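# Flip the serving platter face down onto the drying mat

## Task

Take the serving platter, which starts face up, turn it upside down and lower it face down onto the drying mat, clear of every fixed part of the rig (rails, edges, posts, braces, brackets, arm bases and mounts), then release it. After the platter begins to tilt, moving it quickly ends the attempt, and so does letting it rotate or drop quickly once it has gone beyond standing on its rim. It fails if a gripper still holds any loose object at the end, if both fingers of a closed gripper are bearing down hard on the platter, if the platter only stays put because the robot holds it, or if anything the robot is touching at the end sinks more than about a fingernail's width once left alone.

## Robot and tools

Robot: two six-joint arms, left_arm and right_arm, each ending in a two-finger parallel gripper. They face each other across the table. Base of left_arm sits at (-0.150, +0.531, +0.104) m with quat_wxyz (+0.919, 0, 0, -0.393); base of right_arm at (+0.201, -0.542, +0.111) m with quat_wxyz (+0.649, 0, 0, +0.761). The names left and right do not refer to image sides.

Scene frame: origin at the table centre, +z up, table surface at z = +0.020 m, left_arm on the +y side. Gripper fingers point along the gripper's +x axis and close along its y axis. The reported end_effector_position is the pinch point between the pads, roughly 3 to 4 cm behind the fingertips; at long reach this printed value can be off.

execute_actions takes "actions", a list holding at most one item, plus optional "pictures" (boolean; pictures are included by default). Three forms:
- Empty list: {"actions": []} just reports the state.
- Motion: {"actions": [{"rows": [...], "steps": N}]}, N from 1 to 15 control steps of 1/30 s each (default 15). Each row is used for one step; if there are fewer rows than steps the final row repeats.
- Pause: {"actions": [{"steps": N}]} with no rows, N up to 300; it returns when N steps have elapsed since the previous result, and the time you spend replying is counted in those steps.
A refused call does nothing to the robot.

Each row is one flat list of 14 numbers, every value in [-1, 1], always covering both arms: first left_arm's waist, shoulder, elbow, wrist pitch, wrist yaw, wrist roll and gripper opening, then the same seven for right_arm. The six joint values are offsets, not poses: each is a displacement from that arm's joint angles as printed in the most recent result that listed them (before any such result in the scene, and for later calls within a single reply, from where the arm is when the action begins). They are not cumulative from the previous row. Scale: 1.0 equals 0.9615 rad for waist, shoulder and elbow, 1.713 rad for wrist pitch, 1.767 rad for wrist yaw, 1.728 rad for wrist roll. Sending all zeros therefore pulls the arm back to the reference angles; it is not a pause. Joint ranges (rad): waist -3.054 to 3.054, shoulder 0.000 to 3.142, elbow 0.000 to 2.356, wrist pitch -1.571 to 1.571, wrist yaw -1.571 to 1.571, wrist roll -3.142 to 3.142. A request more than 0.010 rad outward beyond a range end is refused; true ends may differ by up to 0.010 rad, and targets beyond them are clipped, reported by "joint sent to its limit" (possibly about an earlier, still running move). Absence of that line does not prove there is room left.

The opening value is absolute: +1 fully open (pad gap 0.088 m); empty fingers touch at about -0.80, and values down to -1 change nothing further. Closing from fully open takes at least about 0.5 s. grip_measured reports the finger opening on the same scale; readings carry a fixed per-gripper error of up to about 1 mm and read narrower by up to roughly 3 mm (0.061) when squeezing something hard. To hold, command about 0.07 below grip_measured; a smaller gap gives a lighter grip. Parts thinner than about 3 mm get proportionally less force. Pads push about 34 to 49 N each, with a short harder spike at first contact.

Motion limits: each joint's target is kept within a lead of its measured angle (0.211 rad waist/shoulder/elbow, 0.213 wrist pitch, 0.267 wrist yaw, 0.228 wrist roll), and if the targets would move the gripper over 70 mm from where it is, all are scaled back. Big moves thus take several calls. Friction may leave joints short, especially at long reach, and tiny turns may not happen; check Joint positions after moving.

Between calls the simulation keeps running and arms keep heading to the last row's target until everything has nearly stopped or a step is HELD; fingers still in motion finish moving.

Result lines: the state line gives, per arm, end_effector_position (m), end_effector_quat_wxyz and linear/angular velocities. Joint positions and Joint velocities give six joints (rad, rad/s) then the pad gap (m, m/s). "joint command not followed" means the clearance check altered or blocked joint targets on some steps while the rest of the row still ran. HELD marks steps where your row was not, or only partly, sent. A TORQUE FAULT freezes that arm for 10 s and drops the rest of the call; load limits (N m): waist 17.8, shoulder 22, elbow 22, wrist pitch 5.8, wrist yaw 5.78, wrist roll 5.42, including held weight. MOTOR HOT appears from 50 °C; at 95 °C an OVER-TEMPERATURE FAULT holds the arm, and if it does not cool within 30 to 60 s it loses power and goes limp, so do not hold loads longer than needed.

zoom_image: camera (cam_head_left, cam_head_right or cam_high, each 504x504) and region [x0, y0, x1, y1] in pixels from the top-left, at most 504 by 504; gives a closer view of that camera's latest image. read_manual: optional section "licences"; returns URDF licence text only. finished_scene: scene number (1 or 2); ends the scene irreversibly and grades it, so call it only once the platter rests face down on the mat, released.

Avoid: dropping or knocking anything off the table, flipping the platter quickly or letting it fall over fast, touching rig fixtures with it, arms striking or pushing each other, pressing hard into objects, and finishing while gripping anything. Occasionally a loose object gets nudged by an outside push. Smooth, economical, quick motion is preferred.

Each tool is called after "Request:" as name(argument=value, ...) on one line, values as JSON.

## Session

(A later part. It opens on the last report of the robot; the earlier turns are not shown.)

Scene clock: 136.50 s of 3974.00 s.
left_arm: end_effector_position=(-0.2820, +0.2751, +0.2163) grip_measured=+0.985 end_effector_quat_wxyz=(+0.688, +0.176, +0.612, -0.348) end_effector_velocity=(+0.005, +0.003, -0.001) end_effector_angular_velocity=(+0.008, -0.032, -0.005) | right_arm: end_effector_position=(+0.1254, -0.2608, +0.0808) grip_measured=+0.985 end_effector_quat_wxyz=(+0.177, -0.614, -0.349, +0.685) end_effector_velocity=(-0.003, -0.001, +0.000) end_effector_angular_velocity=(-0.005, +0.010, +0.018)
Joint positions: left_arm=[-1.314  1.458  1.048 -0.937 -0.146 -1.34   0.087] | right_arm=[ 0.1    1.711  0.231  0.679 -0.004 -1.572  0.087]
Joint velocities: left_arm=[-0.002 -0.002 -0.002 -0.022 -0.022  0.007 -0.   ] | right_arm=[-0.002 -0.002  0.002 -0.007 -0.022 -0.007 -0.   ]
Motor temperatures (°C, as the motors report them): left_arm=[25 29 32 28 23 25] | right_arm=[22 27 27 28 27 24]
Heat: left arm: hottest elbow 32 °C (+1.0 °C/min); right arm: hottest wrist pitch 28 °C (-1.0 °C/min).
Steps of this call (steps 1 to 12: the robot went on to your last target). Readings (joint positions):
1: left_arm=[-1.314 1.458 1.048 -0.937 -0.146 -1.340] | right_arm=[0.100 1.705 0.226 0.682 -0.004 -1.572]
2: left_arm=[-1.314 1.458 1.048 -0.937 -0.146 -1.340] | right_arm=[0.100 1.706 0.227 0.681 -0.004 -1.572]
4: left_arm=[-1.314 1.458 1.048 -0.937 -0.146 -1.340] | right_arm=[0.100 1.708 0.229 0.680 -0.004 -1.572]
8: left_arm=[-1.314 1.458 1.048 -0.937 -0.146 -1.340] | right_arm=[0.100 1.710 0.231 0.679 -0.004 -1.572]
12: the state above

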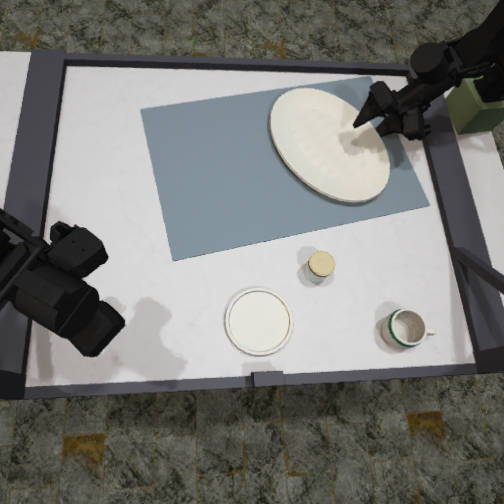

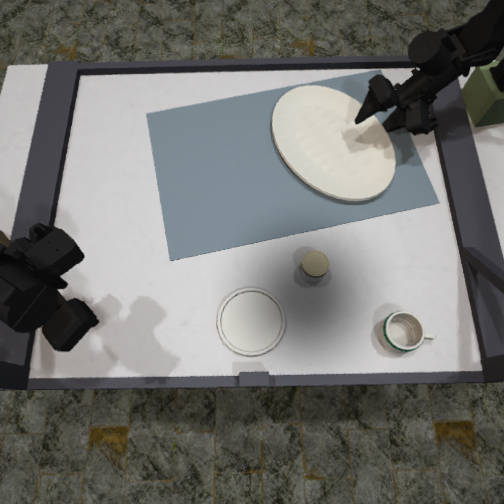

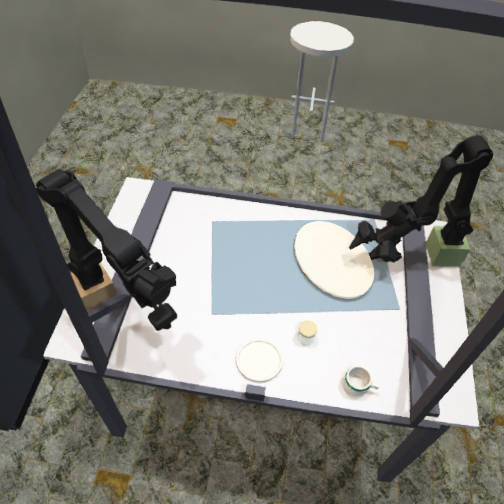

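Request:
execute_actions(actions=[{"rows": [[0,0,0,0,0,0,1, 0,-0.003,-0.004,0.005,0,0,1],[0,0,0,0,0,0,1, 0,-0.006,-0.009,0.01,0,0,1],[0,0,0,0,0,0,1, 0,-0.009,-0.013,0.015,0,0,1],[0,0,0,0,0,0,1, 0,-0.012,-0.017,0.02,0,0,1],[0,0,0,0,0,0,1, 0,-0.015,-0.022,0.025,0,0,1],[0,0,0,0,0,0,1, 0,-0.018,-0.026,0.03,0,0,1],[0,0,0,0,0,0,1, 0,-0.021,-0.03,0.035,0,0,1],[0,0,0,0,0,0,1, 0,-0.024,-0.035,0.04,0,0,1],[0,0,0,0,0,0,1, 0,-0.027,-0.039,0.045,0,0,1],[0,0,0,0,0,0,1, 0,-0.03,-0.043,0.05,0,0,1],[0,0,0,0,0,0,1, 0,-0.033,-0.048,0.055,0,0,1],[0,0,0,0,0,0,1, 0,-0.036,-0.052,0.06,0,0,1],[0,0,0,0,0,0,1, 0,-0.039,-0.056,0.065,0,0,1],[0,0,0,0,0,0,1, 0,-0.042,-0.06,0.07,0,0,1],[0,0,0,0,0,0,1, 0,-0.045,-0.063,0.073,0,0,1]], "steps": 15}], pictures=false)

Request:
execute_actions(actions=[{"steps": 12}])

Request:
zoom_image(camera="cam_head_left", region=[260, 60, 440, 220])

Scene clock: 150.73 s of 3974.00 s.
left_arm: end_effector_position=(-0.2820, +0.2751, +0.2163) grip_measured=+0.985 end_effector_quat_wxyz=(+0.688, +0.176, +0.612, -0.348) end_effector_velocity=(+0.005, +0.003, -0.001) end_effector_angular_velocity=(+0.007, -0.024, +0.024) | right_arm: end_effector_position=(+0.1266, -0.2652, +0.0866) grip_measured=+0.985 end_effector_quat_wxyz=(+0.194, -0.606, -0.364, +0.680) end_effector_velocity=(+0.001, -0.005, +0.026) end_effector_angular_velocity=(+0.163, +0.043, +0.008)
Joint positions: left_arm=[-1.314  1.458  1.048 -0.937 -0.146 -1.34   0.087] | right_arm=[ 0.1    1.694  0.182  0.761 -0.004 -1.572  0.087]
Joint velocities: left_arm=[-0.002 -0.002 -0.002 -0.022 -0.022 -0.022 -0.   ] | right_arm=[-0.002 -0.076 -0.12   0.212 -0.007 -0.007 -0.   ]
Motor temperatures (°C, as the motors report them): left_arm=[25 29 32 28 23 25] | right_arm=[22 27 27 28 27 24]
Heat: left arm: hottest elbow 32 °C (+1.0 °C/min); right arm: hottest wrist pitch 28 °C (-1.0 °C/min).
Steps of this call (steps 1 to 15: the robot went on to your last target; steps 16 to 90: nothing new was sent; then 10.73 s passed at rest; steps 91 to 105: all 15 steps of this action). Readings (joint positions):
91: left_arm=[-1.314 1.458 1.048 -0.937 -0.146 -1.340] | right_arm=[0.100 1.711 0.232 0.679 -0.004 -1.572]
92: left_arm=[-1.314 1.458 1.048 -0.937 -0.146 -1.340] | right_arm=[0.100 1.711 0.232 0.679 -0.004 -1.572]
94: left_arm=[-1.314 1.458 1.048 -0.937 -0.146 -1.340] | right_arm=[0.100 1.711 0.230 0.685 -0.004 -1.572]
98: left_arm=[-1.314 1.458 1.048 -0.937 -0.146 -1.340] | right_arm=[0.100 1.709 0.215 0.710 -0.004 -1.572]
105: the state above

Scene clock: 151.13 s of 3974.00 s.
left_arm: end_effector_position=(-0.2820, +0.2751, +0.2163) grip_measured=+0.985 end_effector_quat_wxyz=(+0.688, +0.176, +0.612, -0.348) end_effector_velocity=(-0.002, +0.000, +0.001) end_effector_angular_velocity=(-0.007, +0.018, +0.017) | right_arm: end_effector_position=(+0.1267, -0.2657, +0.0899) grip_measured=+0.985 end_effector_quat_wxyz=(+0.201, -0.602, -0.370, +0.678) end_effector_velocity=(+0.001, -0.005, -0.003) end_effector_angular_velocity=(-0.018, -0.017, +0.018)
Joint positions: left_arm=[-1.314  1.458  1.048 -0.937 -0.146 -1.34   0.087] | right_arm=[ 0.1    1.685  0.168  0.787 -0.004 -1.572  0.087]
Joint velocities: left_arm=[-0.002 -0.007 -0.002  0.007  0.007 -0.022  0.   ] | right_arm=[-0.002 -0.007 -0.007 -0.022 -0.007 -0.022 -0.   ]
Motor temperatures (°C, as the motors report them): left_arm=[25 29 32 28 23 25] | right_arm=[22 27 27 29 27 24]
Heat: left arm: hottest elbow 32 °C (+1.0 °C/min); right arm: hottest wrist pitch 29 °C (+0.0 °C/min).
Steps of this call (steps 1 to 12: the robot went on to your last target). Readings (joint positions):
1: left_arm=[-1.314 1.458 1.048 -0.937 -0.146 -1.340] | right_arm=[0.100 1.693 0.179 0.767 -0.004 -1.572]
2: left_arm=[-1.314 1.458 1.048 -0.937 -0.146 -1.340] | right_arm=[0.100 1.691 0.176 0.772 -0.004 -1.572]
4: left_arm=[-1.314 1.458 1.048 -0.937 -0.146 -1.340] | right_arm=[0.100 1.688 0.173 0.779 -0.004 -1.572]
8: left_arm=[-1.314 1.458 1.048 -0.937 -0.146 -1.340] | right_arm=[0.100 1.686 0.169 0.785 -0.004 -1.572]
12: the state above

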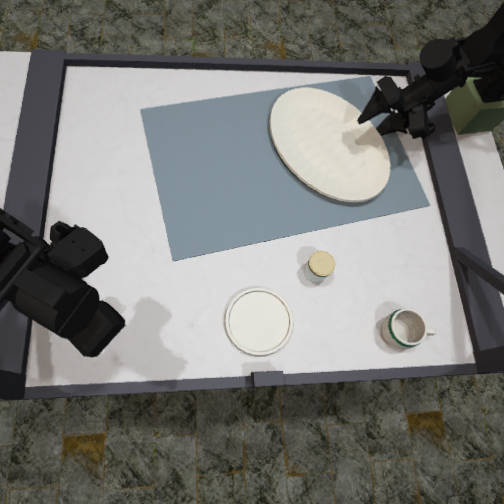

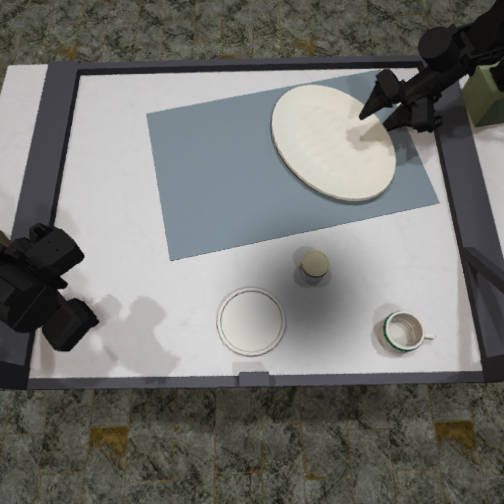

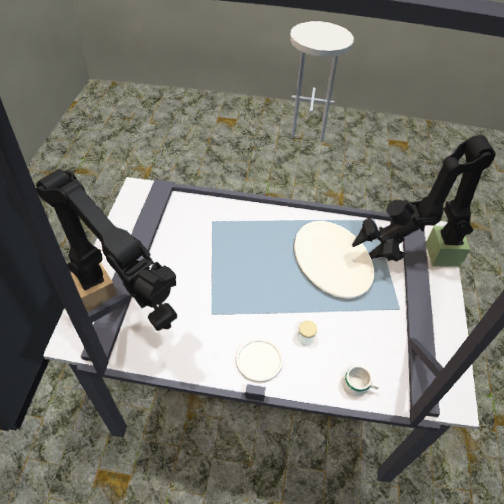

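Region (260, 60, 440, 220) of cam_head_left's 504x504 image, scaled by 2.800, with more detail than that image has.

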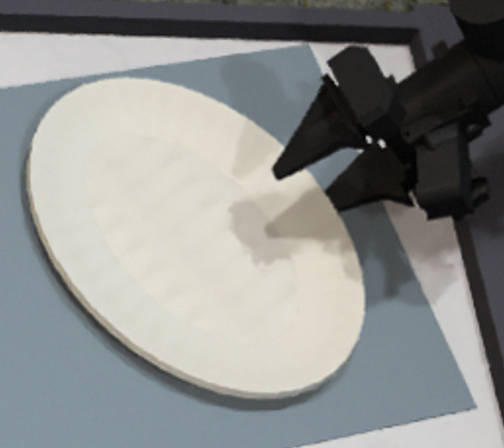

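Request:
execute_actions(actions=[{"rows": [[0,0,0,0,0,0,1, 0,-0.02,0,0.015,0,0,1],[0,0,0,0,0,0,1, 0,-0.024,-0.002,0.021,0,0,1],[0,0,0,0,0,0,1, 0,-0.028,-0.004,0.027,0,0,1],[0,0,0,0,0,0,1, 0,-0.032,-0.006,0.033,0,0,1],[0,0,0,0,0,0,1, 0,-0.036,-0.008,0.039,0,0,1],[0,0,0,0,0,0,1, 0,-0.04,-0.01,0.045,0,0,1],[0,0,0,0,0,0,1, 0,-0.044,-0.012,0.051,0,0,1],[0,0,0,0,0,0,1, 0,-0.048,-0.014,0.057,0,0,1],[0,0,0,0,0,0,1, 0,-0.052,-0.016,0.063,0,0,1],[0,0,0,0,0,0,1, 0,-0.056,-0.018,0.069,0,0,1],[0,0,0,0,0,0,1, 0,-0.06,-0.02,0.075,0,0,1],[0,0,0,0,0,0,1, 0,-0.064,-0.022,0.081,0,0,1],[0,0,0,0,0,0,1, 0,-0.068,-0.024,0.087,0,0,1],[0,0,0,0,0,0,1, 0,-0.07,-0.026,0.092,0,0,1],[0,0,0,0,0,0,1, 0,-0.072,-0.028,0.095,0,0,1]], "steps": 15}], pictures=false)

Request:
execute_actions(actions=[{"steps": 12}])

Request:
zoom_image(camera="cam_head_left", region=[260, 60, 440, 220])

Scene clock: 162.10 s of 3974.00 s.
left_arm: end_effector_position=(-0.2820, +0.2751, +0.2163) grip_measured=+0.985 end_effector_quat_wxyz=(+0.688, +0.176, +0.612, -0.348) end_effector_velocity=(-0.000, +0.003, -0.001) end_effector_angular_velocity=(+0.010, +0.000, -0.011) | right_arm: end_effector_position=(+0.1253, -0.2606, +0.1091) grip_measured=+0.985 end_effector_quat_wxyz=(+0.238, -0.581, -0.402, +0.666) end_effector_velocity=(-0.012, +0.043, +0.080) end_effector_angular_velocity=(+0.380, +0.099, +0.008)
Joint positions: left_arm=[-1.314  1.458  1.048 -0.937 -0.146 -1.34   0.087] | right_arm=[ 0.1    1.649  0.132  0.894 -0.004 -1.572  0.087]
Joint velocities: left_arm=[-0.002 -0.002 -0.002 -0.007  0.007  0.007 -0.   ] | right_arm=[-0.002 -0.12  -0.012  0.286 -0.007 -0.007  0.   ]
Motor temperatures (°C, as the motors report them): left_arm=[25 29 32 28 23 25] | right_arm=[22 28 27 31 27 24]
Heat: left arm: hottest elbow 32 °C (+1.0 °C/min); right arm: hottest wrist pitch 31 °C (+3.1 °C/min).
Steps of this call (steps 1 to 30: the robot went on to your last target; steps 31 to 90: nothing new was sent; then 7.47 s passed at rest; steps 91 to 105: all 15 steps of this action). Readings (joint positions):
91: left_arm=[-1.314 1.458 1.048 -0.937 -0.146 -1.340] | right_arm=[0.100 1.685 0.167 0.789 -0.004 -1.572]
92: left_arm=[-1.314 1.458 1.048 -0.937 -0.146 -1.340] | right_arm=[0.100 1.685 0.166 0.792 -0.004 -1.572]
94: left_arm=[-1.314 1.458 1.048 -0.937 -0.146 -1.340] | right_arm=[0.100 1.682 0.162 0.801 -0.004 -1.572]
98: left_arm=[-1.314 1.458 1.048 -0.937 -0.146 -1.340] | right_arm=[0.100 1.672 0.150 0.828 -0.004 -1.572]
105: the state above

Scene clock: 162.50 s of 3974.00 s.
left_arm: end_effector_position=(-0.2820, +0.2751, +0.2163) grip_measured=+0.985 end_effector_quat_wxyz=(+0.688, +0.176, +0.612, -0.348) end_effector_velocity=(-0.000, -0.001, +0.002) end_effector_angular_velocity=(-0.014, +0.002, +0.006) | right_arm: end_effector_position=(+0.1242, -0.2563, +0.1178) grip_measured=+0.985 end_effector_quat_wxyz=(+0.252, -0.572, -0.415, +0.661) end_effector_velocity=(+0.002, +0.001, +0.003) end_effector_angular_velocity=(+0.016, +0.006, -0.013)
Joint positions: left_arm=[-1.314  1.458  1.048 -0.937 -0.146 -1.34   0.087] | right_arm=[ 0.1    1.636  0.13   0.926 -0.004 -1.572  0.087]
Joint velocities: left_arm=[-0.002 -0.007 -0.002  0.007 -0.007 -0.007 -0.   ] | right_arm=[-0.002 -0.002 -0.007  0.022  0.007  0.007 -0.   ]
Motor temperatures (°C, as the motors report them): left_arm=[25 29 32 28 23 25] | right_arm=[22 28 27 31 27 24]
Heat: left arm: hottest elbow 32 °C (+1.0 °C/min); right arm: hottest wrist pitch 31 °C (+3.1 °C/min).
Steps of this call (steps 1 to 12: the robot went on to your last target). Readings (joint positions):
1: left_arm=[-1.314 1.458 1.048 -0.937 -0.146 -1.340] | right_arm=[0.100 1.646 0.132 0.903 -0.004 -1.572]
2: left_arm=[-1.314 1.458 1.048 -0.937 -0.146 -1.340] | right_arm=[0.100 1.642 0.132 0.911 -0.004 -1.572]
4: left_arm=[-1.314 1.458 1.048 -0.937 -0.146 -1.340] | right_arm=[0.100 1.638 0.132 0.919 -0.004 -1.572]
8: left_arm=[-1.314 1.458 1.048 -0.937 -0.146 -1.340] | right_arm=[0.100 1.637 0.131 0.924 -0.004 -1.572]
12: the state above

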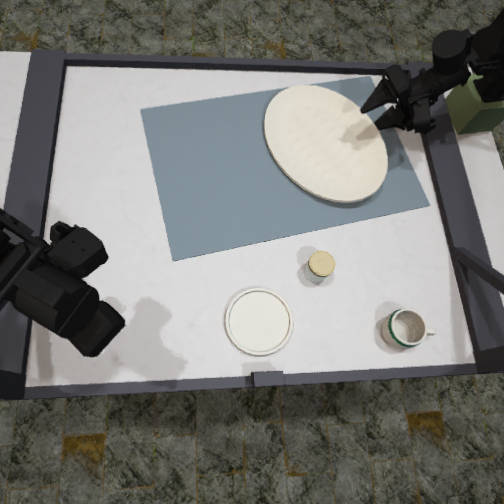

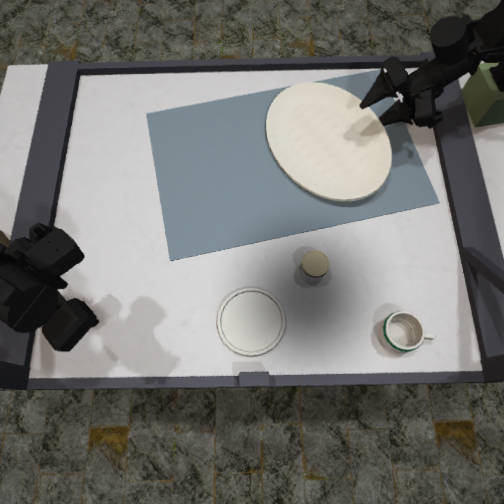

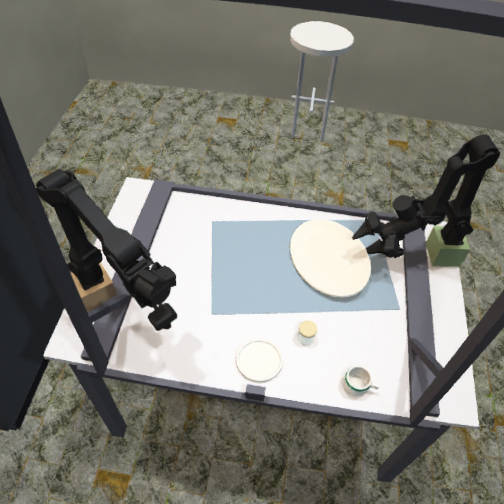

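Region (260, 60, 440, 220) of cam_head_left's 504x504 image, scaled by 2.800, with more detail than that image has.

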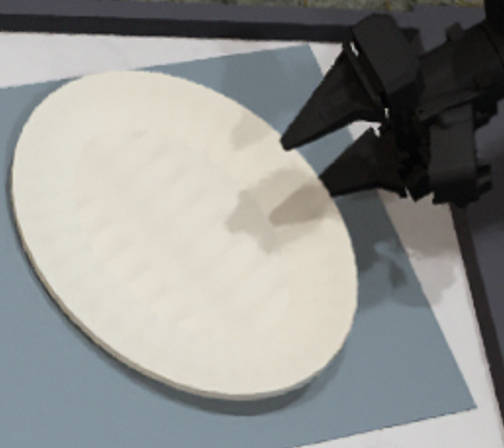

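Request:
execute_actions(actions=[{"rows": [[0,0,0,0,0,0,1, 0,-0.02,0.01,0.015,0,0,0.94],[0,0,0,0,0,0,1, 0,-0.02,0.01,0.017,0,0,0.9],[0,0,0,0,0,0,1, 0,-0.02,0.01,0.019,0,0,0.86],[0,0,0,0,0,0,1, 0,-0.02,0.01,0.021,0,0,0.82],[0,0,0,0,0,0,1, 0,-0.02,0.01,0.023,0,0,0.78],[0,0,0,0,0,0,1, 0,-0.02,0.01,0.025,0,0,0.74],[0,0,0,0,0,0,1, 0,-0.02,0.01,0.027,0,0,0.70],[0,0,0,0,0,0,1, 0,-0.02,0.01,0.029,0,0,0.66],[0,0,0,0,0,0,1, 0,-0.02,0.01,0.031,0,0,0.62],[0,0,0,0,0,0,1, 0,-0.02,0.01,0.033,0,0,0.58],[0,0,0,0,0,0,1, 0,-0.02,0.01,0.035,0,0,0.54],[0,0,0,0,0,0,1, 0,-0.02,0.01,0.037,0,0,0.50],[0,0,0,0,0,0,1, 0,-0.02,0.01,0.039,0,0,0.46],[0,0,0,0,0,0,1, 0,-0.02,0.01,0.04,0,0,0.43],[0,0,0,0,0,0,1, 0,-0.02,0.01,0.04,0,0,0.4]], "steps": 15}])

Request:
zoom_image(camera="cam_head_left", region=[260, 60, 440, 220])

Scene clock: 178.00 s of 3974.00 s.
left_arm: end_effector_position=(-0.2820, +0.2751, +0.2163) grip_measured=+0.985 end_effector_quat_wxyz=(+0.688, +0.176, +0.612, -0.348) end_effector_velocity=(+0.001, +0.001, +0.002) end_effector_angular_velocity=(-0.006, -0.003, +0.006) | right_arm: end_effector_position=(+0.1236, -0.2539, +0.1238) grip_measured=+0.536 end_effector_quat_wxyz=(+0.263, -0.565, -0.425, +0.657) end_effector_velocity=(+0.001, +0.007, +0.012) end_effector_angular_velocity=(+0.066, +0.007, -0.010)
Joint positions: left_arm=[-1.314  1.458  1.048 -0.937 -0.146 -1.34   0.087] | right_arm=[ 0.1    1.635  0.124  0.965 -0.004 -1.572  0.065]
Joint velocities: left_arm=[-0.002 -0.007  0.002 -0.007 -0.007 -0.007 -0.   ] | right_arm=[-0.007 -0.002 -0.002  0.066  0.007 -0.007 -0.051]
Motor temperatures (°C, as the motors report them): left_arm=[25 29 33 28 23 25] | right_arm=[22 29 27 36 27 24]
Heat: left arm: hottest elbow 33 °C (+1.0 °C/min); right arm: hottest wrist pitch 36 °C (+9.1 °C/min).
Steps of this call (steps 1 to 30: the robot went on to your last target; steps 31 to 90: nothing new was sent; then 12.00 s passed at rest; steps 91 to 105: all 15 steps of this action). Readings (joint positions):
91: left_arm=[-1.314 1.458 1.048 -0.937 -0.146 -1.340] | right_arm=[0.100 1.636 0.129 0.928 -0.004 -1.572]
92: left_arm=[-1.314 1.458 1.048 -0.937 -0.146 -1.340] | right_arm=[0.100 1.636 0.129 0.929 -0.004 -1.572]
94: left_arm=[-1.314 1.458 1.048 -0.937 -0.146 -1.340] | right_arm=[0.100 1.636 0.128 0.931 -0.004 -1.572]
98: left_arm=[-1.314 1.458 1.048 -0.937 -0.146 -1.340] | right_arm=[0.100 1.636 0.124 0.940 -0.004 -1.572]
105: the state above

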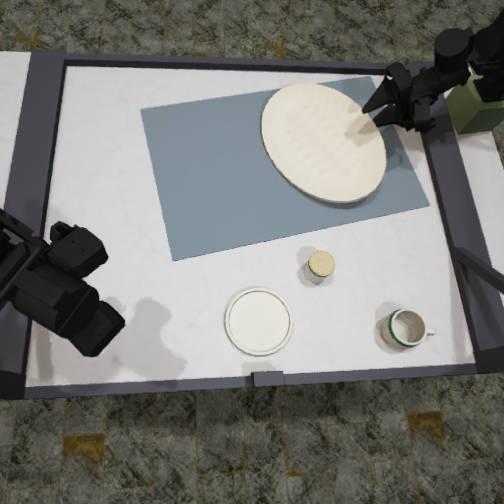

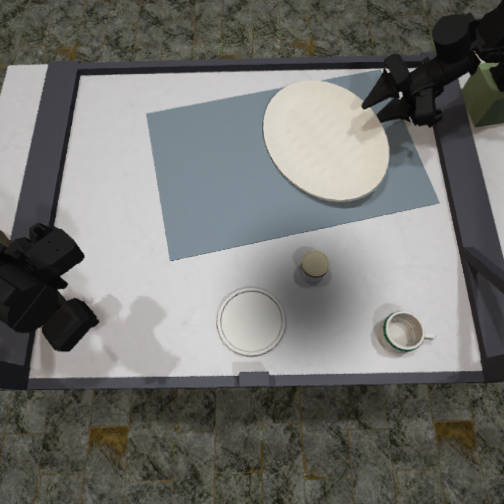

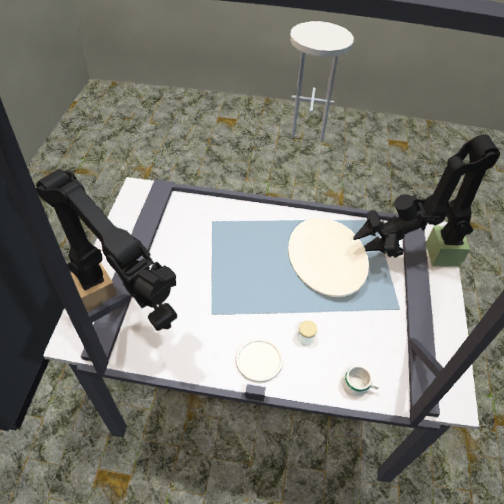

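Region (260, 60, 440, 220) of cam_head_left's 504x504 image, scaled by 2.800, with more detail than that image has.

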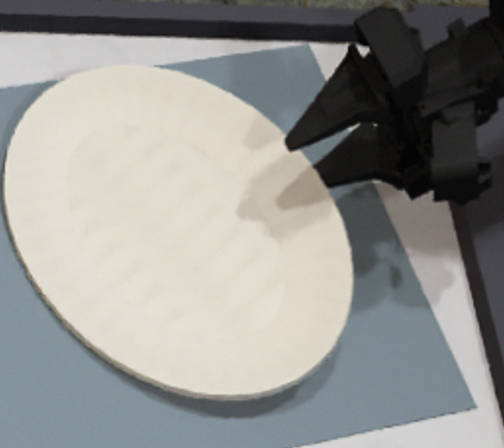

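Request:
execute_actions(actions=[{"rows": [[0,0,0,0,0,0,1, 0,-0.02,0.015,0.02,0,0,0.36],[0,0,0,0,0,0,1, 0,-0.02,0.015,0.02,0,0,0.32],[0,0,0,0,0,0,1, 0,-0.02,0.015,0.02,0,0,0.28],[0,0,0,0,0,0,1, 0,-0.02,0.015,0.02,0,0,0.24],[0,0,0,0,0,0,1, 0,-0.02,0.015,0.02,0,0,0.2],[0,0,0,0,0,0,1, 0,-0.02,0.015,0.02,0,0,0.16],[0,0,0,0,0,0,1, 0,-0.02,0.015,0.02,0,0,0.12],[0,0,0,0,0,0,1, 0,-0.02,0.015,0.02,0,0,0.08],[0,0,0,0,0,0,1, 0,-0.02,0.015,0.02,0,0,0.04],[0,0,0,0,0,0,1, 0,-0.02,0.015,0.02,0,0,0.0],[0,0,0,0,0,0,1, 0,-0.02,0.015,0.02,0,0,-0.04],[0,0,0,0,0,0,1, 0,-0.02,0.015,0.02,0,0,-0.08],[0,0,0,0,0,0,1, 0,-0.02,0.015,0.02,0,0,-0.12],[0,0,0,0,0,0,1, 0,-0.02,0.015,0.02,0,0,-0.16],[0,0,0,0,0,0,1, 0,-0.02,0.015,0.02,0,0,-0.2]], "steps": 15}], pictures=false)

Request:
execute_actions(actions=[{"steps": 10}])

Request:
zoom_image(camera="cam_head_left", region=[320, 60, 440, 170])

Request:
zoom_image(camera="cam_high", region=[320, 190, 430, 290])

Scene clock: 187.80 s of 3974.00 s.
left_arm: end_effector_position=(-0.2820, +0.2751, +0.2163) grip_measured=+0.985 end_effector_quat_wxyz=(+0.688, +0.176, +0.612, -0.348) end_effector_velocity=(+0.006, +0.001, +0.001) end_effector_angular_velocity=(+0.003, -0.029, +0.000) | right_arm: end_effector_position=(+0.1233, -0.2529, +0.1257) grip_measured=-0.049 end_effector_quat_wxyz=(+0.266, -0.563, -0.427, +0.655) end_effector_velocity=(+0.000, -0.003, -0.003) end_effector_angular_velocity=(-0.008, -0.018, +0.015)
Joint positions: left_arm=[-1.314  1.458  1.048 -0.937 -0.146 -1.34   0.087] | right_arm=[ 0.1    1.634  0.124  0.974 -0.004 -1.572  0.037]
Joint velocities: left_arm=[ 0.002 -0.002  0.002 -0.022 -0.022  0.007 -0.   ] | right_arm=[-0.002 -0.002 -0.007 -0.007 -0.007 -0.022 -0.057]
Motor temperatures (°C, as the motors report them): left_arm=[25 29 33 28 23 25] | right_arm=[22 29 27 38 27 24]
Heat: left arm: hottest elbow 33 °C (+1.0 °C/min); right arm: hottest wrist pitch 38 °C (+10.1 °C/min).
Steps of this call (steps 1 to 15: the robot went on to your last target; steps 16 to 90: nothing new was sent; then 6.30 s passed at rest; steps 91 to 105: all 15 steps of this action). Readings (joint positions):
91: left_arm=[-1.314 1.458 1.048 -0.937 -0.146 -1.340] | right_arm=[0.100 1.634 0.124 0.974 -0.004 -1.572]
92: left_arm=[-1.314 1.458 1.048 -0.937 -0.146 -1.340] | right_arm=[0.100 1.634 0.124 0.974 -0.004 -1.572]
94: left_arm=[-1.314 1.458 1.048 -0.937 -0.146 -1.340] | right_arm=[0.100 1.634 0.124 0.974 -0.004 -1.572]
98: left_arm=[-1.314 1.458 1.048 -0.937 -0.146 -1.340] | right_arm=[0.100 1.634 0.124 0.974 -0.004 -1.572]
105: the state above

Scene clock: 188.13 s of 3974.00 s.
left_arm: end_effector_position=(-0.2820, +0.2751, +0.2163) grip_measured=+0.985 end_effector_quat_wxyz=(+0.688, +0.176, +0.612, -0.348) end_effector_velocity=(-0.002, +0.003, -0.001) end_effector_angular_velocity=(+0.010, +0.008, +0.012) | right_arm: end_effector_position=(+0.1233, -0.2529, +0.1257) grip_measured=-0.185 end_effector_quat_wxyz=(+0.266, -0.563, -0.427, +0.655) end_effector_velocity=(+0.002, -0.001, -0.001) end_effector_angular_velocity=(-0.008, +0.001, -0.012)
Joint positions: left_arm=[-1.314  1.458  1.048 -0.937 -0.146 -1.34   0.087] | right_arm=[ 0.1    1.634  0.124  0.974 -0.004 -1.572  0.03 ]
Joint velocities: left_arm=[-0.007 -0.002 -0.002 -0.007  0.007 -0.022 -0.   ] | right_arm=[-0.002 -0.002 -0.002 -0.007  0.007  0.007 -0.004]
Motor temperatures (°C, as the motors report them): left_arm=[25 29 33 28 23 25] | right_arm=[22 29 27 38 27 24]
Heat: left arm: hottest elbow 33 °C (+1.0 °C/min); right arm: hottest wrist pitch 38 °C (+10.1 °C/min).
Steps of this call (steps 1 to 10: the robot went on to your last target). Readings (joint positions):
1: left_arm=[-1.314 1.458 1.048 -0.937 -0.146 -1.340] | right_arm=[0.100 1.634 0.124 0.974 -0.004 -1.572]
2: left_arm=[-1.314 1.458 1.048 -0.937 -0.146 -1.340] | right_arm=[0.100 1.634 0.124 0.974 -0.004 -1.572]
4: left_arm=[-1.314 1.458 1.048 -0.937 -0.146 -1.340] | right_arm=[0.100 1.634 0.124 0.974 -0.004 -1.572]
8: left_arm=[-1.314 1.458 1.048 -0.937 -0.146 -1.340] | right_arm=[0.100 1.634 0.124 0.974 -0.004 -1.572]
10: the state above

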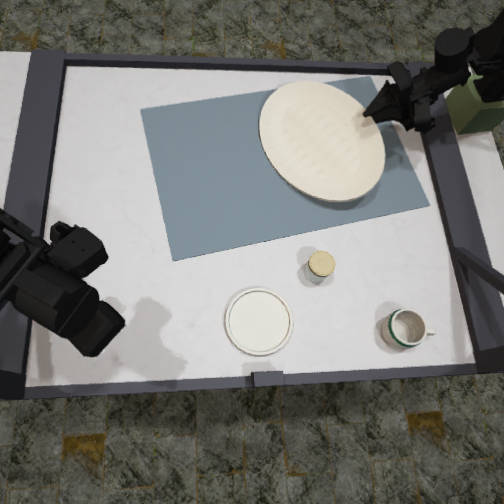

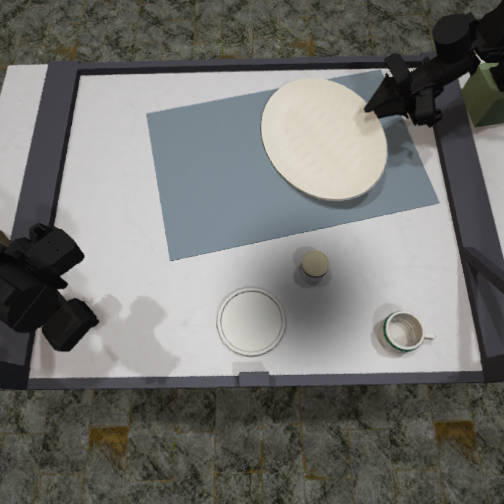

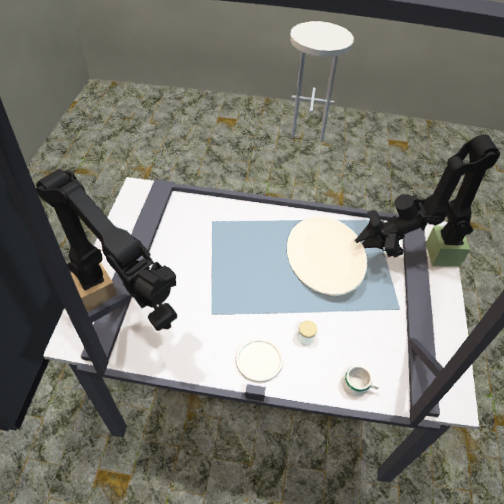

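Region (320, 60, 440, 170) of cam_head_left's 504x504 image, scaled by 4.200, with more detail than that image has; it fills the top 462 rows of this view, and the rest is white.

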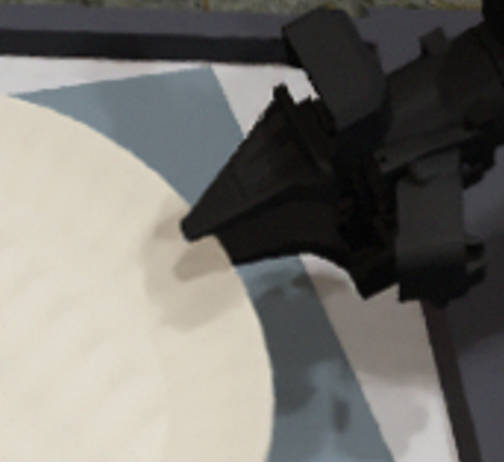

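Region (320, 190, 430, 290) of cam_high's 504x504 image, scaled by 4.582, with more detail than that image has; it fills the top 458 rows of this view, and the rest is white.

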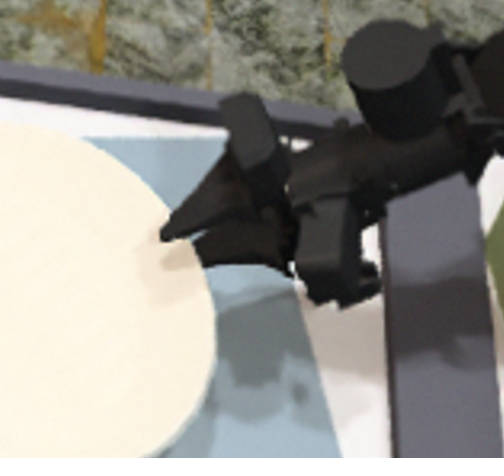

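Request:
execute_actions(actions=[{"rows": [[0,0,0,0,0,0,1, 0,-0.005,0.02,0.022,0,0,-0.2],[0,0,0,0,0,0,1, 0,0.005,0.025,0.025,0,0,-0.2],[0,0,0,0,0,0,1, 0,0.015,0.029,0.028,0,0,-0.2],[0,0,0,0,0,0,1, 0,0.025,0.034,0.031,0,0,-0.2],[0,0,0,0,0,0,1, 0,0.035,0.038,0.034,0,0,-0.2],[0,0,0,0,0,0,1, 0,0.045,0.043,0.037,0,0,-0.2],[0,0,0,0,0,0,1, 0,0.055,0.047,0.04,0,0,-0.2],[0,0,0,0,0,0,1, 0,0.065,0.052,0.043,0,0,-0.2],[0,0,0,0,0,0,1, 0,0.075,0.056,0.046,0,0,-0.2],[0,0,0,0,0,0,1, 0,0.085,0.061,0.049,0,0,-0.2],[0,0,0,0,0,0,1, 0,0.095,0.065,0.052,0,0,-0.2],[0,0,0,0,0,0,1, 0,0.105,0.07,0.055,0,0,-0.2],[0,0,0,0,0,0,1, 0,0.115,0.074,0.058,0,0,-0.2],[0,0,0,0,0,0,1, 0,0.125,0.079,0.061,0,0,-0.2],[0,0,0,0,0,0,1, 0,0.135,0.083,0.064,0,0,-0.2]], "steps": 15}], pictures=false)

Request:
execute_actions(actions=[{"steps": 12}])

Request:
zoom_image(camera="cam_head_left", region=[320, 60, 440, 170])

Scene clock: 199.83 s of 3974.00 s.
left_arm: end_effector_position=(-0.2820, +0.2751, +0.2163) grip_measured=+0.985 end_effector_quat_wxyz=(+0.688, +0.176, +0.612, -0.348) end_effector_velocity=(+0.003, +0.001, +0.000) end_effector_angular_velocity=(-0.005, -0.016, +0.024) | right_arm: end_effector_position=(+0.1217, -0.2469, +0.1146) grip_measured=-0.196 end_effector_quat_wxyz=(+0.261, -0.566, -0.423, +0.657) end_effector_velocity=(-0.012, +0.044, -0.013) end_effector_angular_velocity=(+0.027, +0.005, +0.008)
Joint positions: left_arm=[-1.314  1.458  1.048 -0.937 -0.146 -1.34   0.087] | right_arm=[ 0.1    1.738  0.148  1.04  -0.004 -1.572  0.029]
Joint velocities: left_arm=[-0.002 -0.002 -0.002 -0.007 -0.022 -0.022 -0.   ] | right_arm=[-0.002  0.271  0.159  0.139 -0.007 -0.007 -0.   ]
Motor temperatures (°C, as the motors report them): left_arm=[25 29 33 28 23 25] | right_arm=[22 30 27 41 27 24]
Heat: left arm: hottest elbow 33 °C (+1.0 °C/min); right arm: hottest wrist pitch 41 °C (+13.1 °C/min).
Steps of this call (steps 1 to 15: the robot went on to your last target; steps 16 to 90: nothing new was sent; then 8.20 s passed at rest; steps 91 to 105: all 15 steps of this action). Readings (joint positions):
91: left_arm=[-1.314 1.458 1.048 -0.937 -0.146 -1.340] | right_arm=[0.100 1.634 0.124 0.975 -0.004 -1.572]
92: left_arm=[-1.314 1.458 1.048 -0.937 -0.146 -1.340] | right_arm=[0.100 1.635 0.124 0.977 -0.004 -1.572]
94: left_arm=[-1.314 1.458 1.048 -0.937 -0.146 -1.340] | right_arm=[0.100 1.643 0.124 0.986 -0.004 -1.572]
98: left_arm=[-1.314 1.458 1.048 -0.937 -0.146 -1.340] | right_arm=[0.100 1.674 0.124 1.004 -0.004 -1.572]
105: the state above

Scene clock: 200.23 s of 3974.00 s.
left_arm: end_effector_position=(-0.2820, +0.2751, +0.2163) grip_measured=+0.985 end_effector_quat_wxyz=(+0.688, +0.176, +0.612, -0.348) end_effector_velocity=(+0.002, +0.003, -0.001) end_effector_angular_velocity=(+0.015, -0.016, +0.006) | right_arm: end_effector_position=(+0.1203, -0.2416, +0.1136) grip_measured=-0.196 end_effector_quat_wxyz=(+0.263, -0.565, -0.425, +0.656) end_effector_velocity=(+0.000, -0.002, -0.001) end_effector_angular_velocity=(+0.002, -0.015, +0.015)
Joint positions: left_arm=[-1.314  1.458  1.048 -0.937 -0.146 -1.34   0.087] | right_arm=[ 0.1    1.769  0.166  1.059 -0.004 -1.572  0.029]
Joint velocities: left_arm=[-0.002  0.002  0.002 -0.022 -0.007 -0.007 -0.   ] | right_arm=[-0.002  0.002 -0.007  0.007 -0.007 -0.022 -0.   ]
Motor temperatures (°C, as the motors report them): left_arm=[25 29 33 28 23 25] | right_arm=[22 30 28 41 27 24]
Heat: left arm: hottest elbow 33 °C (+1.0 °C/min); right arm: hottest wrist pitch 41 °C (+13.1 °C/min).
Steps of this call (steps 1 to 12: the robot went on to your last target). Readings (joint positions):
1: left_arm=[-1.314 1.458 1.048 -0.937 -0.146 -1.340] | right_arm=[0.100 1.746 0.153 1.045 -0.004 -1.572]
2: left_arm=[-1.314 1.458 1.048 -0.937 -0.146 -1.340] | right_arm=[0.100 1.752 0.158 1.048 -0.004 -1.572]
4: left_arm=[-1.314 1.458 1.048 -0.937 -0.146 -1.340] | right_arm=[0.100 1.760 0.163 1.053 -0.004 -1.572]
8: left_arm=[-1.314 1.458 1.048 -0.937 -0.146 -1.340] | right_arm=[0.100 1.767 0.166 1.058 -0.004 -1.572]
12: the state above

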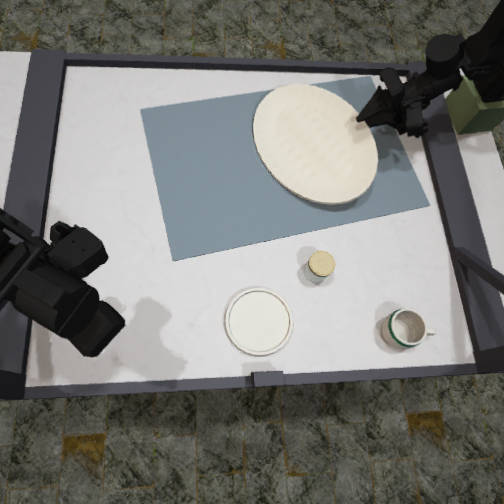

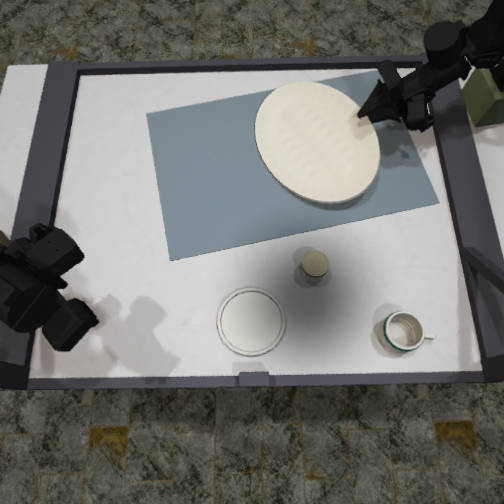

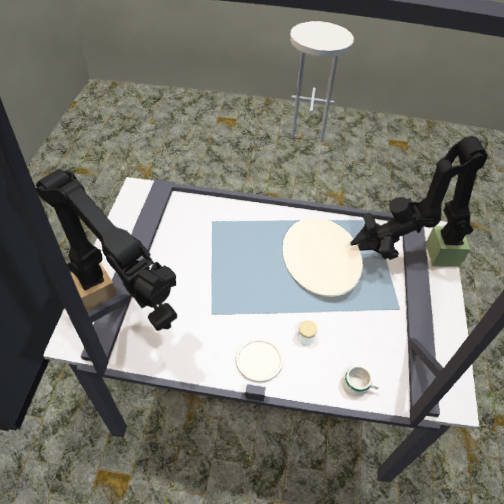

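Region (320, 60, 440, 170) of cam_head_left's 504x504 image, scaled by 4.200, with more detail than that image has; it fills the top 462 rows of this view, and the rest is white.

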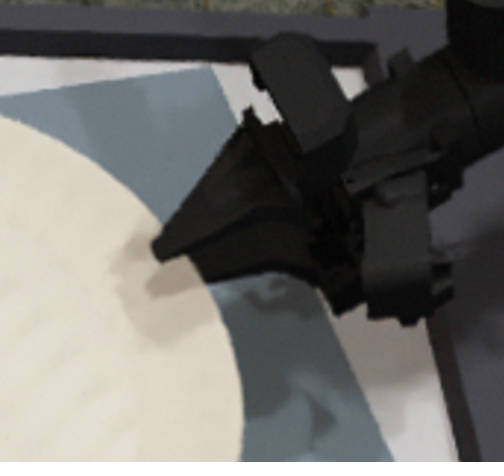

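Request:
execute_actions(actions=[{"rows": [[0.975,0.736,0.494,0.222,0.083,0.775,0.2, 0,-0.005,0.01,0.014,0,0,-0.2]], "steps": 15}], pictures=false)

Request:
execute_actions(actions=[{"steps": 40}])

Scene clock: 208.83 s of 3974.00 s.
left_arm: end_effector_position=(-0.2219, +0.0867, +0.2334) grip_measured=+0.222 end_effector_quat_wxyz=(+0.677, +0.088, +0.572, -0.455) end_effector_velocity=(+0.328, -0.239, -0.102) end_effector_angular_velocity=(-0.094, -0.407, +0.039) | right_arm: end_effector_position=(+0.1203, -0.2418, +0.1133) grip_measured=-0.196 end_effector_quat_wxyz=(+0.263, -0.565, -0.425, +0.657) end_effector_velocity=(-0.000, -0.001, +0.000) end_effector_angular_velocity=(-0.002, -0.003, +0.008)
Joint positions: left_arm=[-0.928  1.832  1.42  -0.613 -0.018 -0.911  0.05 ] | right_arm=[ 0.1    1.771  0.165  1.061 -0.004 -1.572  0.029]
Joint velocities: left_arm=[ 0.823  0.73   0.501  0.271  0.051  0.886 -0.007] | right_arm=[-0.002 -0.007 -0.002 -0.007 -0.007 -0.007 -0.   ]
Motor temperatures (°C, as the motors report them): left_arm=[25 29 33 28 23 25] | right_arm=[22 29 28 43 27 24]
Heat: left arm: hottest elbow 33 °C (+1.0 °C/min); right arm: hottest wrist pitch 43 °C (+15.2 °C/min).
Steps of this call (steps 1 to 30: the robot went on to your last target; steps 31 to 90: nothing new was sent; then 5.10 s passed at rest; steps 91 to 105: all 15 steps of this action). Readings (joint positions):
91: left_arm=[-1.305 1.471 1.059 -0.933 -0.128 -1.321] | right_arm=[0.100 1.770 0.166 1.061 -0.004 -1.572]
92: left_arm=[-1.281 1.493 1.081 -0.901 -0.107 -1.290] | right_arm=[0.100 1.771 0.166 1.061 -0.004 -1.572]
94: left_arm=[-1.224 1.554 1.142 -0.828 -0.081 -1.230] | right_arm=[0.100 1.771 0.166 1.061 -0.004 -1.572]
98: left_arm=[-1.115 1.655 1.248 -0.723 -0.047 -1.117] | right_arm=[0.100 1.771 0.165 1.061 -0.004 -1.572]
105: the state above

Scene clock: 210.17 s of 3974.00 s.
left_arm: end_effector_position=(+0.0283, +0.0882, +0.1283) grip_measured=+0.203 end_effector_quat_wxyz=(+0.687, +0.312, +0.468, -0.460) end_effector_velocity=(-0.001, +0.002, -0.000) end_effector_angular_velocity=(+0.010, -0.006, -0.007) | right_arm: end_effector_position=(+0.1203, -0.2418, +0.1133) grip_measured=-0.196 end_effector_quat_wxyz=(+0.263, -0.565, -0.425, +0.657) end_effector_velocity=(-0.002, -0.001, -0.001) end_effector_angular_velocity=(-0.008, +0.003, +0.020)
Joint positions: left_arm=[-0.379  2.151  1.515 -0.559 -0.002 -0.009  0.049] | right_arm=[ 0.1    1.771  0.165  1.061 -0.004 -1.572  0.029]
Joint velocities: left_arm=[-0.002 -0.002 -0.002 -0.007 -0.007  0.007 -0.   ] | right_arm=[-0.002  0.002  0.002 -0.007 -0.022 -0.007 -0.   ]
Motor temperatures (°C, as the motors report them): left_arm=[25 30 33 28 23 25] | right_arm=[22 29 28 43 27 24]
Heat: left arm: hottest elbow 33 °C (+1.0 °C/min); right arm: hottest wrist pitch 43 °C (+15.1 °C/min).
Steps of this call (steps 1 to 40: the robot went on to your last target). Readings (joint positions):
1: left_arm=[-0.900 1.856 1.435 -0.605 -0.016 -0.882] | right_arm=[0.100 1.771 0.165 1.061 -0.004 -1.572]
2: left_arm=[-0.873 1.880 1.447 -0.598 -0.015 -0.853] | right_arm=[0.100 1.771 0.165 1.061 -0.004 -1.572]
4: left_arm=[-0.820 1.928 1.464 -0.589 -0.013 -0.798] | right_arm=[0.100 1.771 0.165 1.061 -0.004 -1.572]
8: left_arm=[-0.718 2.019 1.483 -0.577 -0.008 -0.689] | right_arm=[0.100 1.771 0.165 1.061 -0.004 -1.572]
40: the state above

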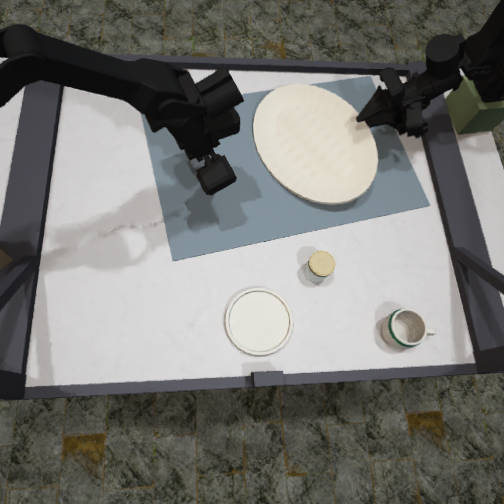

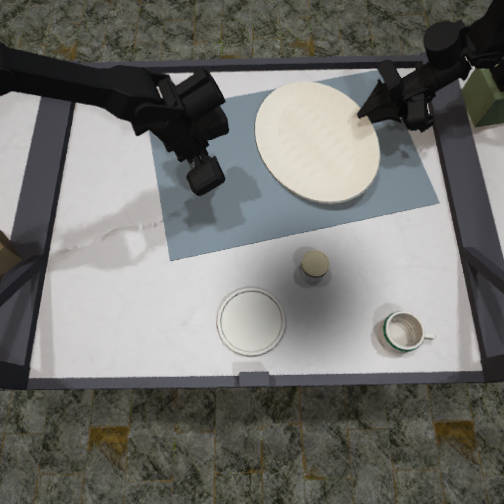

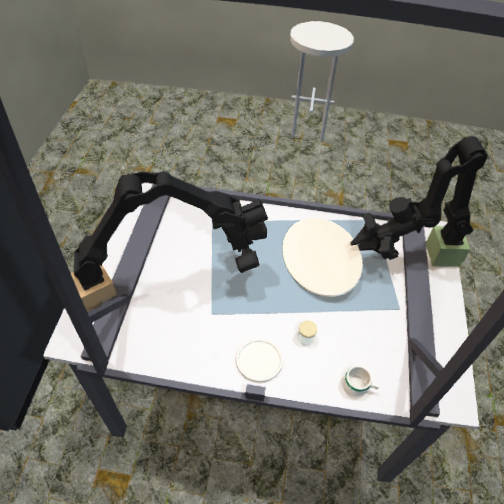

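Request:
execute_actions(actions=[{"rows": [[0,0.23,0.1,0.072,0,0,0.2, 0,-0.005,0.01,0.013,0,0,-0.2]], "steps": 15}], pictures=false)

Request:
execute_actions(actions=[{"steps": 12}])

Request:
zoom_image(camera="cam_head_right", region=[180, 60, 340, 220])

Request:
zoom_image(camera="cam_high", region=[210, 190, 340, 310])

Scene clock: 216.13 s of 3974.00 s.
left_arm: end_effector_position=(+0.0402, +0.0588, +0.0722) grip_measured=+0.203 end_effector_quat_wxyz=(+0.690, +0.310, +0.463, -0.462) end_effector_velocity=(-0.007, +0.011, -0.038) end_effector_angular_velocity=(+0.081, +0.028, +0.002) | right_arm: end_effector_position=(+0.1204, -0.2419, +0.1132) grip_measured=-0.196 end_effector_quat_wxyz=(+0.263, -0.565, -0.425, +0.657) end_effector_velocity=(-0.001, -0.005, -0.005) end_effector_angular_velocity=(-0.025, -0.009, +0.013)
Joint positions: left_arm=[-0.379  2.35   1.607 -0.439 -0.002 -0.008  0.049] | right_arm=[ 0.1    1.772  0.165  1.063 -0.004 -1.572  0.029]
Joint velocities: left_arm=[-0.007  0.076 -0.002 -0.007 -0.007 -0.007 -0.   ] | right_arm=[ 0.002 -0.002 -0.007 -0.022 -0.007 -0.007 -0.   ]
Motor temperatures (°C, as the motors report them): left_arm=[25 30 33 28 23 25] | right_arm=[22 29 28 44 27 24]
Heat: left arm: hottest elbow 33 °C (+1.0 °C/min); right arm: hottest wrist pitch 44 °C (+14.0 °C/min).
Steps of this call (steps 1 to 30: the robot went on to your last target; steps 31 to 90: nothing new was sent; then 2.47 s passed at rest; steps 91 to 105: all 15 steps of this action). Readings (joint positions):
91: left_arm=[-0.379 2.170 1.523 -0.554 -0.002 -0.008] | right_arm=[0.100 1.771 0.165 1.062 -0.004 -1.572]
92: left_arm=[-0.379 2.198 1.545 -0.517 -0.002 -0.008] | right_arm=[0.100 1.771 0.165 1.062 -0.004 -1.572]
94: left_arm=[-0.379 2.262 1.587 -0.474 -0.002 -0.008] | right_arm=[0.100 1.772 0.165 1.062 -0.004 -1.572]
98: left_arm=[-0.379 2.340 1.591 -0.457 -0.002 -0.008] | right_arm=[0.100 1.772 0.165 1.063 -0.004 -1.572]
105: the state above

Scene clock: 216.53 s of 3974.00 s.
left_arm: end_effector_position=(+0.0400, +0.0593, +0.0692) grip_measured=+0.203 end_effector_quat_wxyz=(+0.689, +0.311, +0.465, -0.461) end_effector_velocity=(+0.003, +0.003, -0.000) end_effector_angular_velocity=(+0.021, -0.031, +0.004) | right_arm: end_effector_position=(+0.1204, -0.2419, +0.1131) grip_measured=-0.196 end_effector_quat_wxyz=(+0.263, -0.565, -0.425, +0.657) end_effector_velocity=(+0.003, +0.000, -0.001) end_effector_angular_velocity=(-0.009, -0.013, -0.010)
Joint positions: left_arm=[-0.379  2.356  1.607 -0.437 -0.002 -0.008  0.049] | right_arm=[ 0.1    1.772  0.165  1.063 -0.004 -1.572  0.029]
Joint velocities: left_arm=[-0.002 -0.002 -0.002 -0.007 -0.037  0.007 -0.   ] | right_arm=[-0.007 -0.007  0.002 -0.022  0.007 -0.007 -0.   ]
Motor temperatures (°C, as the motors report them): left_arm=[25 30 33 28 23 25] | right_arm=[22 29 28 44 27 24]
Heat: left arm: hottest elbow 33 °C (+1.0 °C/min); right arm: hottest wrist pitch 44 °C (+14.1 °C/min).
Steps of this call (steps 1 to 12: the robot went on to your last target). Readings (joint positions):
1: left_arm=[-0.379 2.353 1.607 -0.439 -0.002 -0.008] | right_arm=[0.100 1.772 0.165 1.063 -0.004 -1.572]
2: left_arm=[-0.379 2.355 1.607 -0.439 -0.002 -0.008] | right_arm=[0.100 1.772 0.165 1.063 -0.004 -1.572]
4: left_arm=[-0.379 2.356 1.607 -0.439 -0.002 -0.008] | right_arm=[0.100 1.772 0.165 1.063 -0.004 -1.572]
8: left_arm=[-0.379 2.356 1.607 -0.437 -0.002 -0.008] | right_arm=[0.100 1.772 0.165 1.063 -0.004 -1.572]
12: the state above

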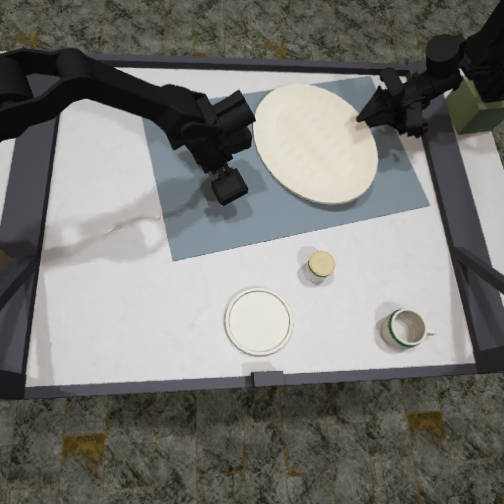

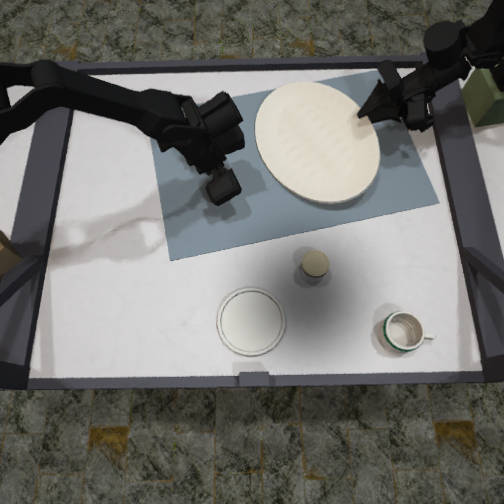

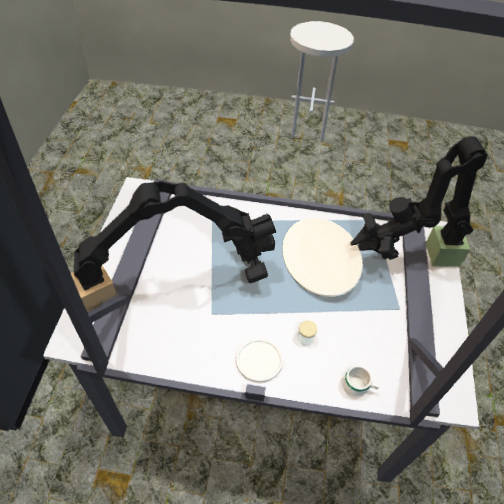

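Region (180, 60, 340, 220) of cam_head_right's 504x504 image, scaled by 3.150, with more detail than that image has.

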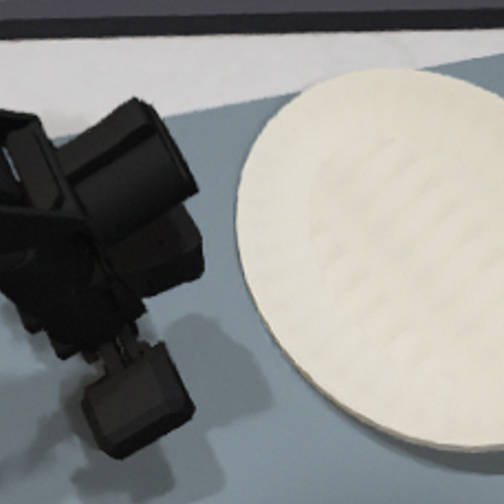

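Region (210, 190, 340, 310) of cam_high's 504x504 image, scaled by 3.877, with more detail than that image has; it fills the top 465 rows of this view, and the rest is white.

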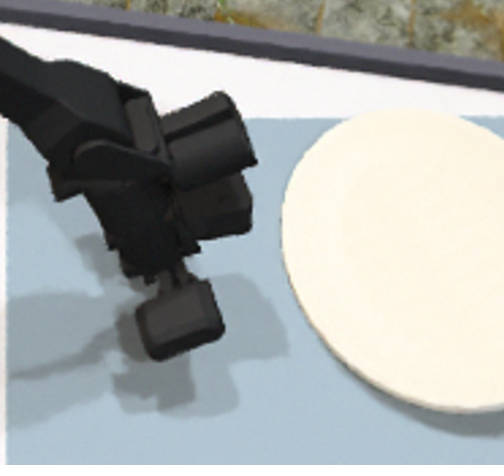

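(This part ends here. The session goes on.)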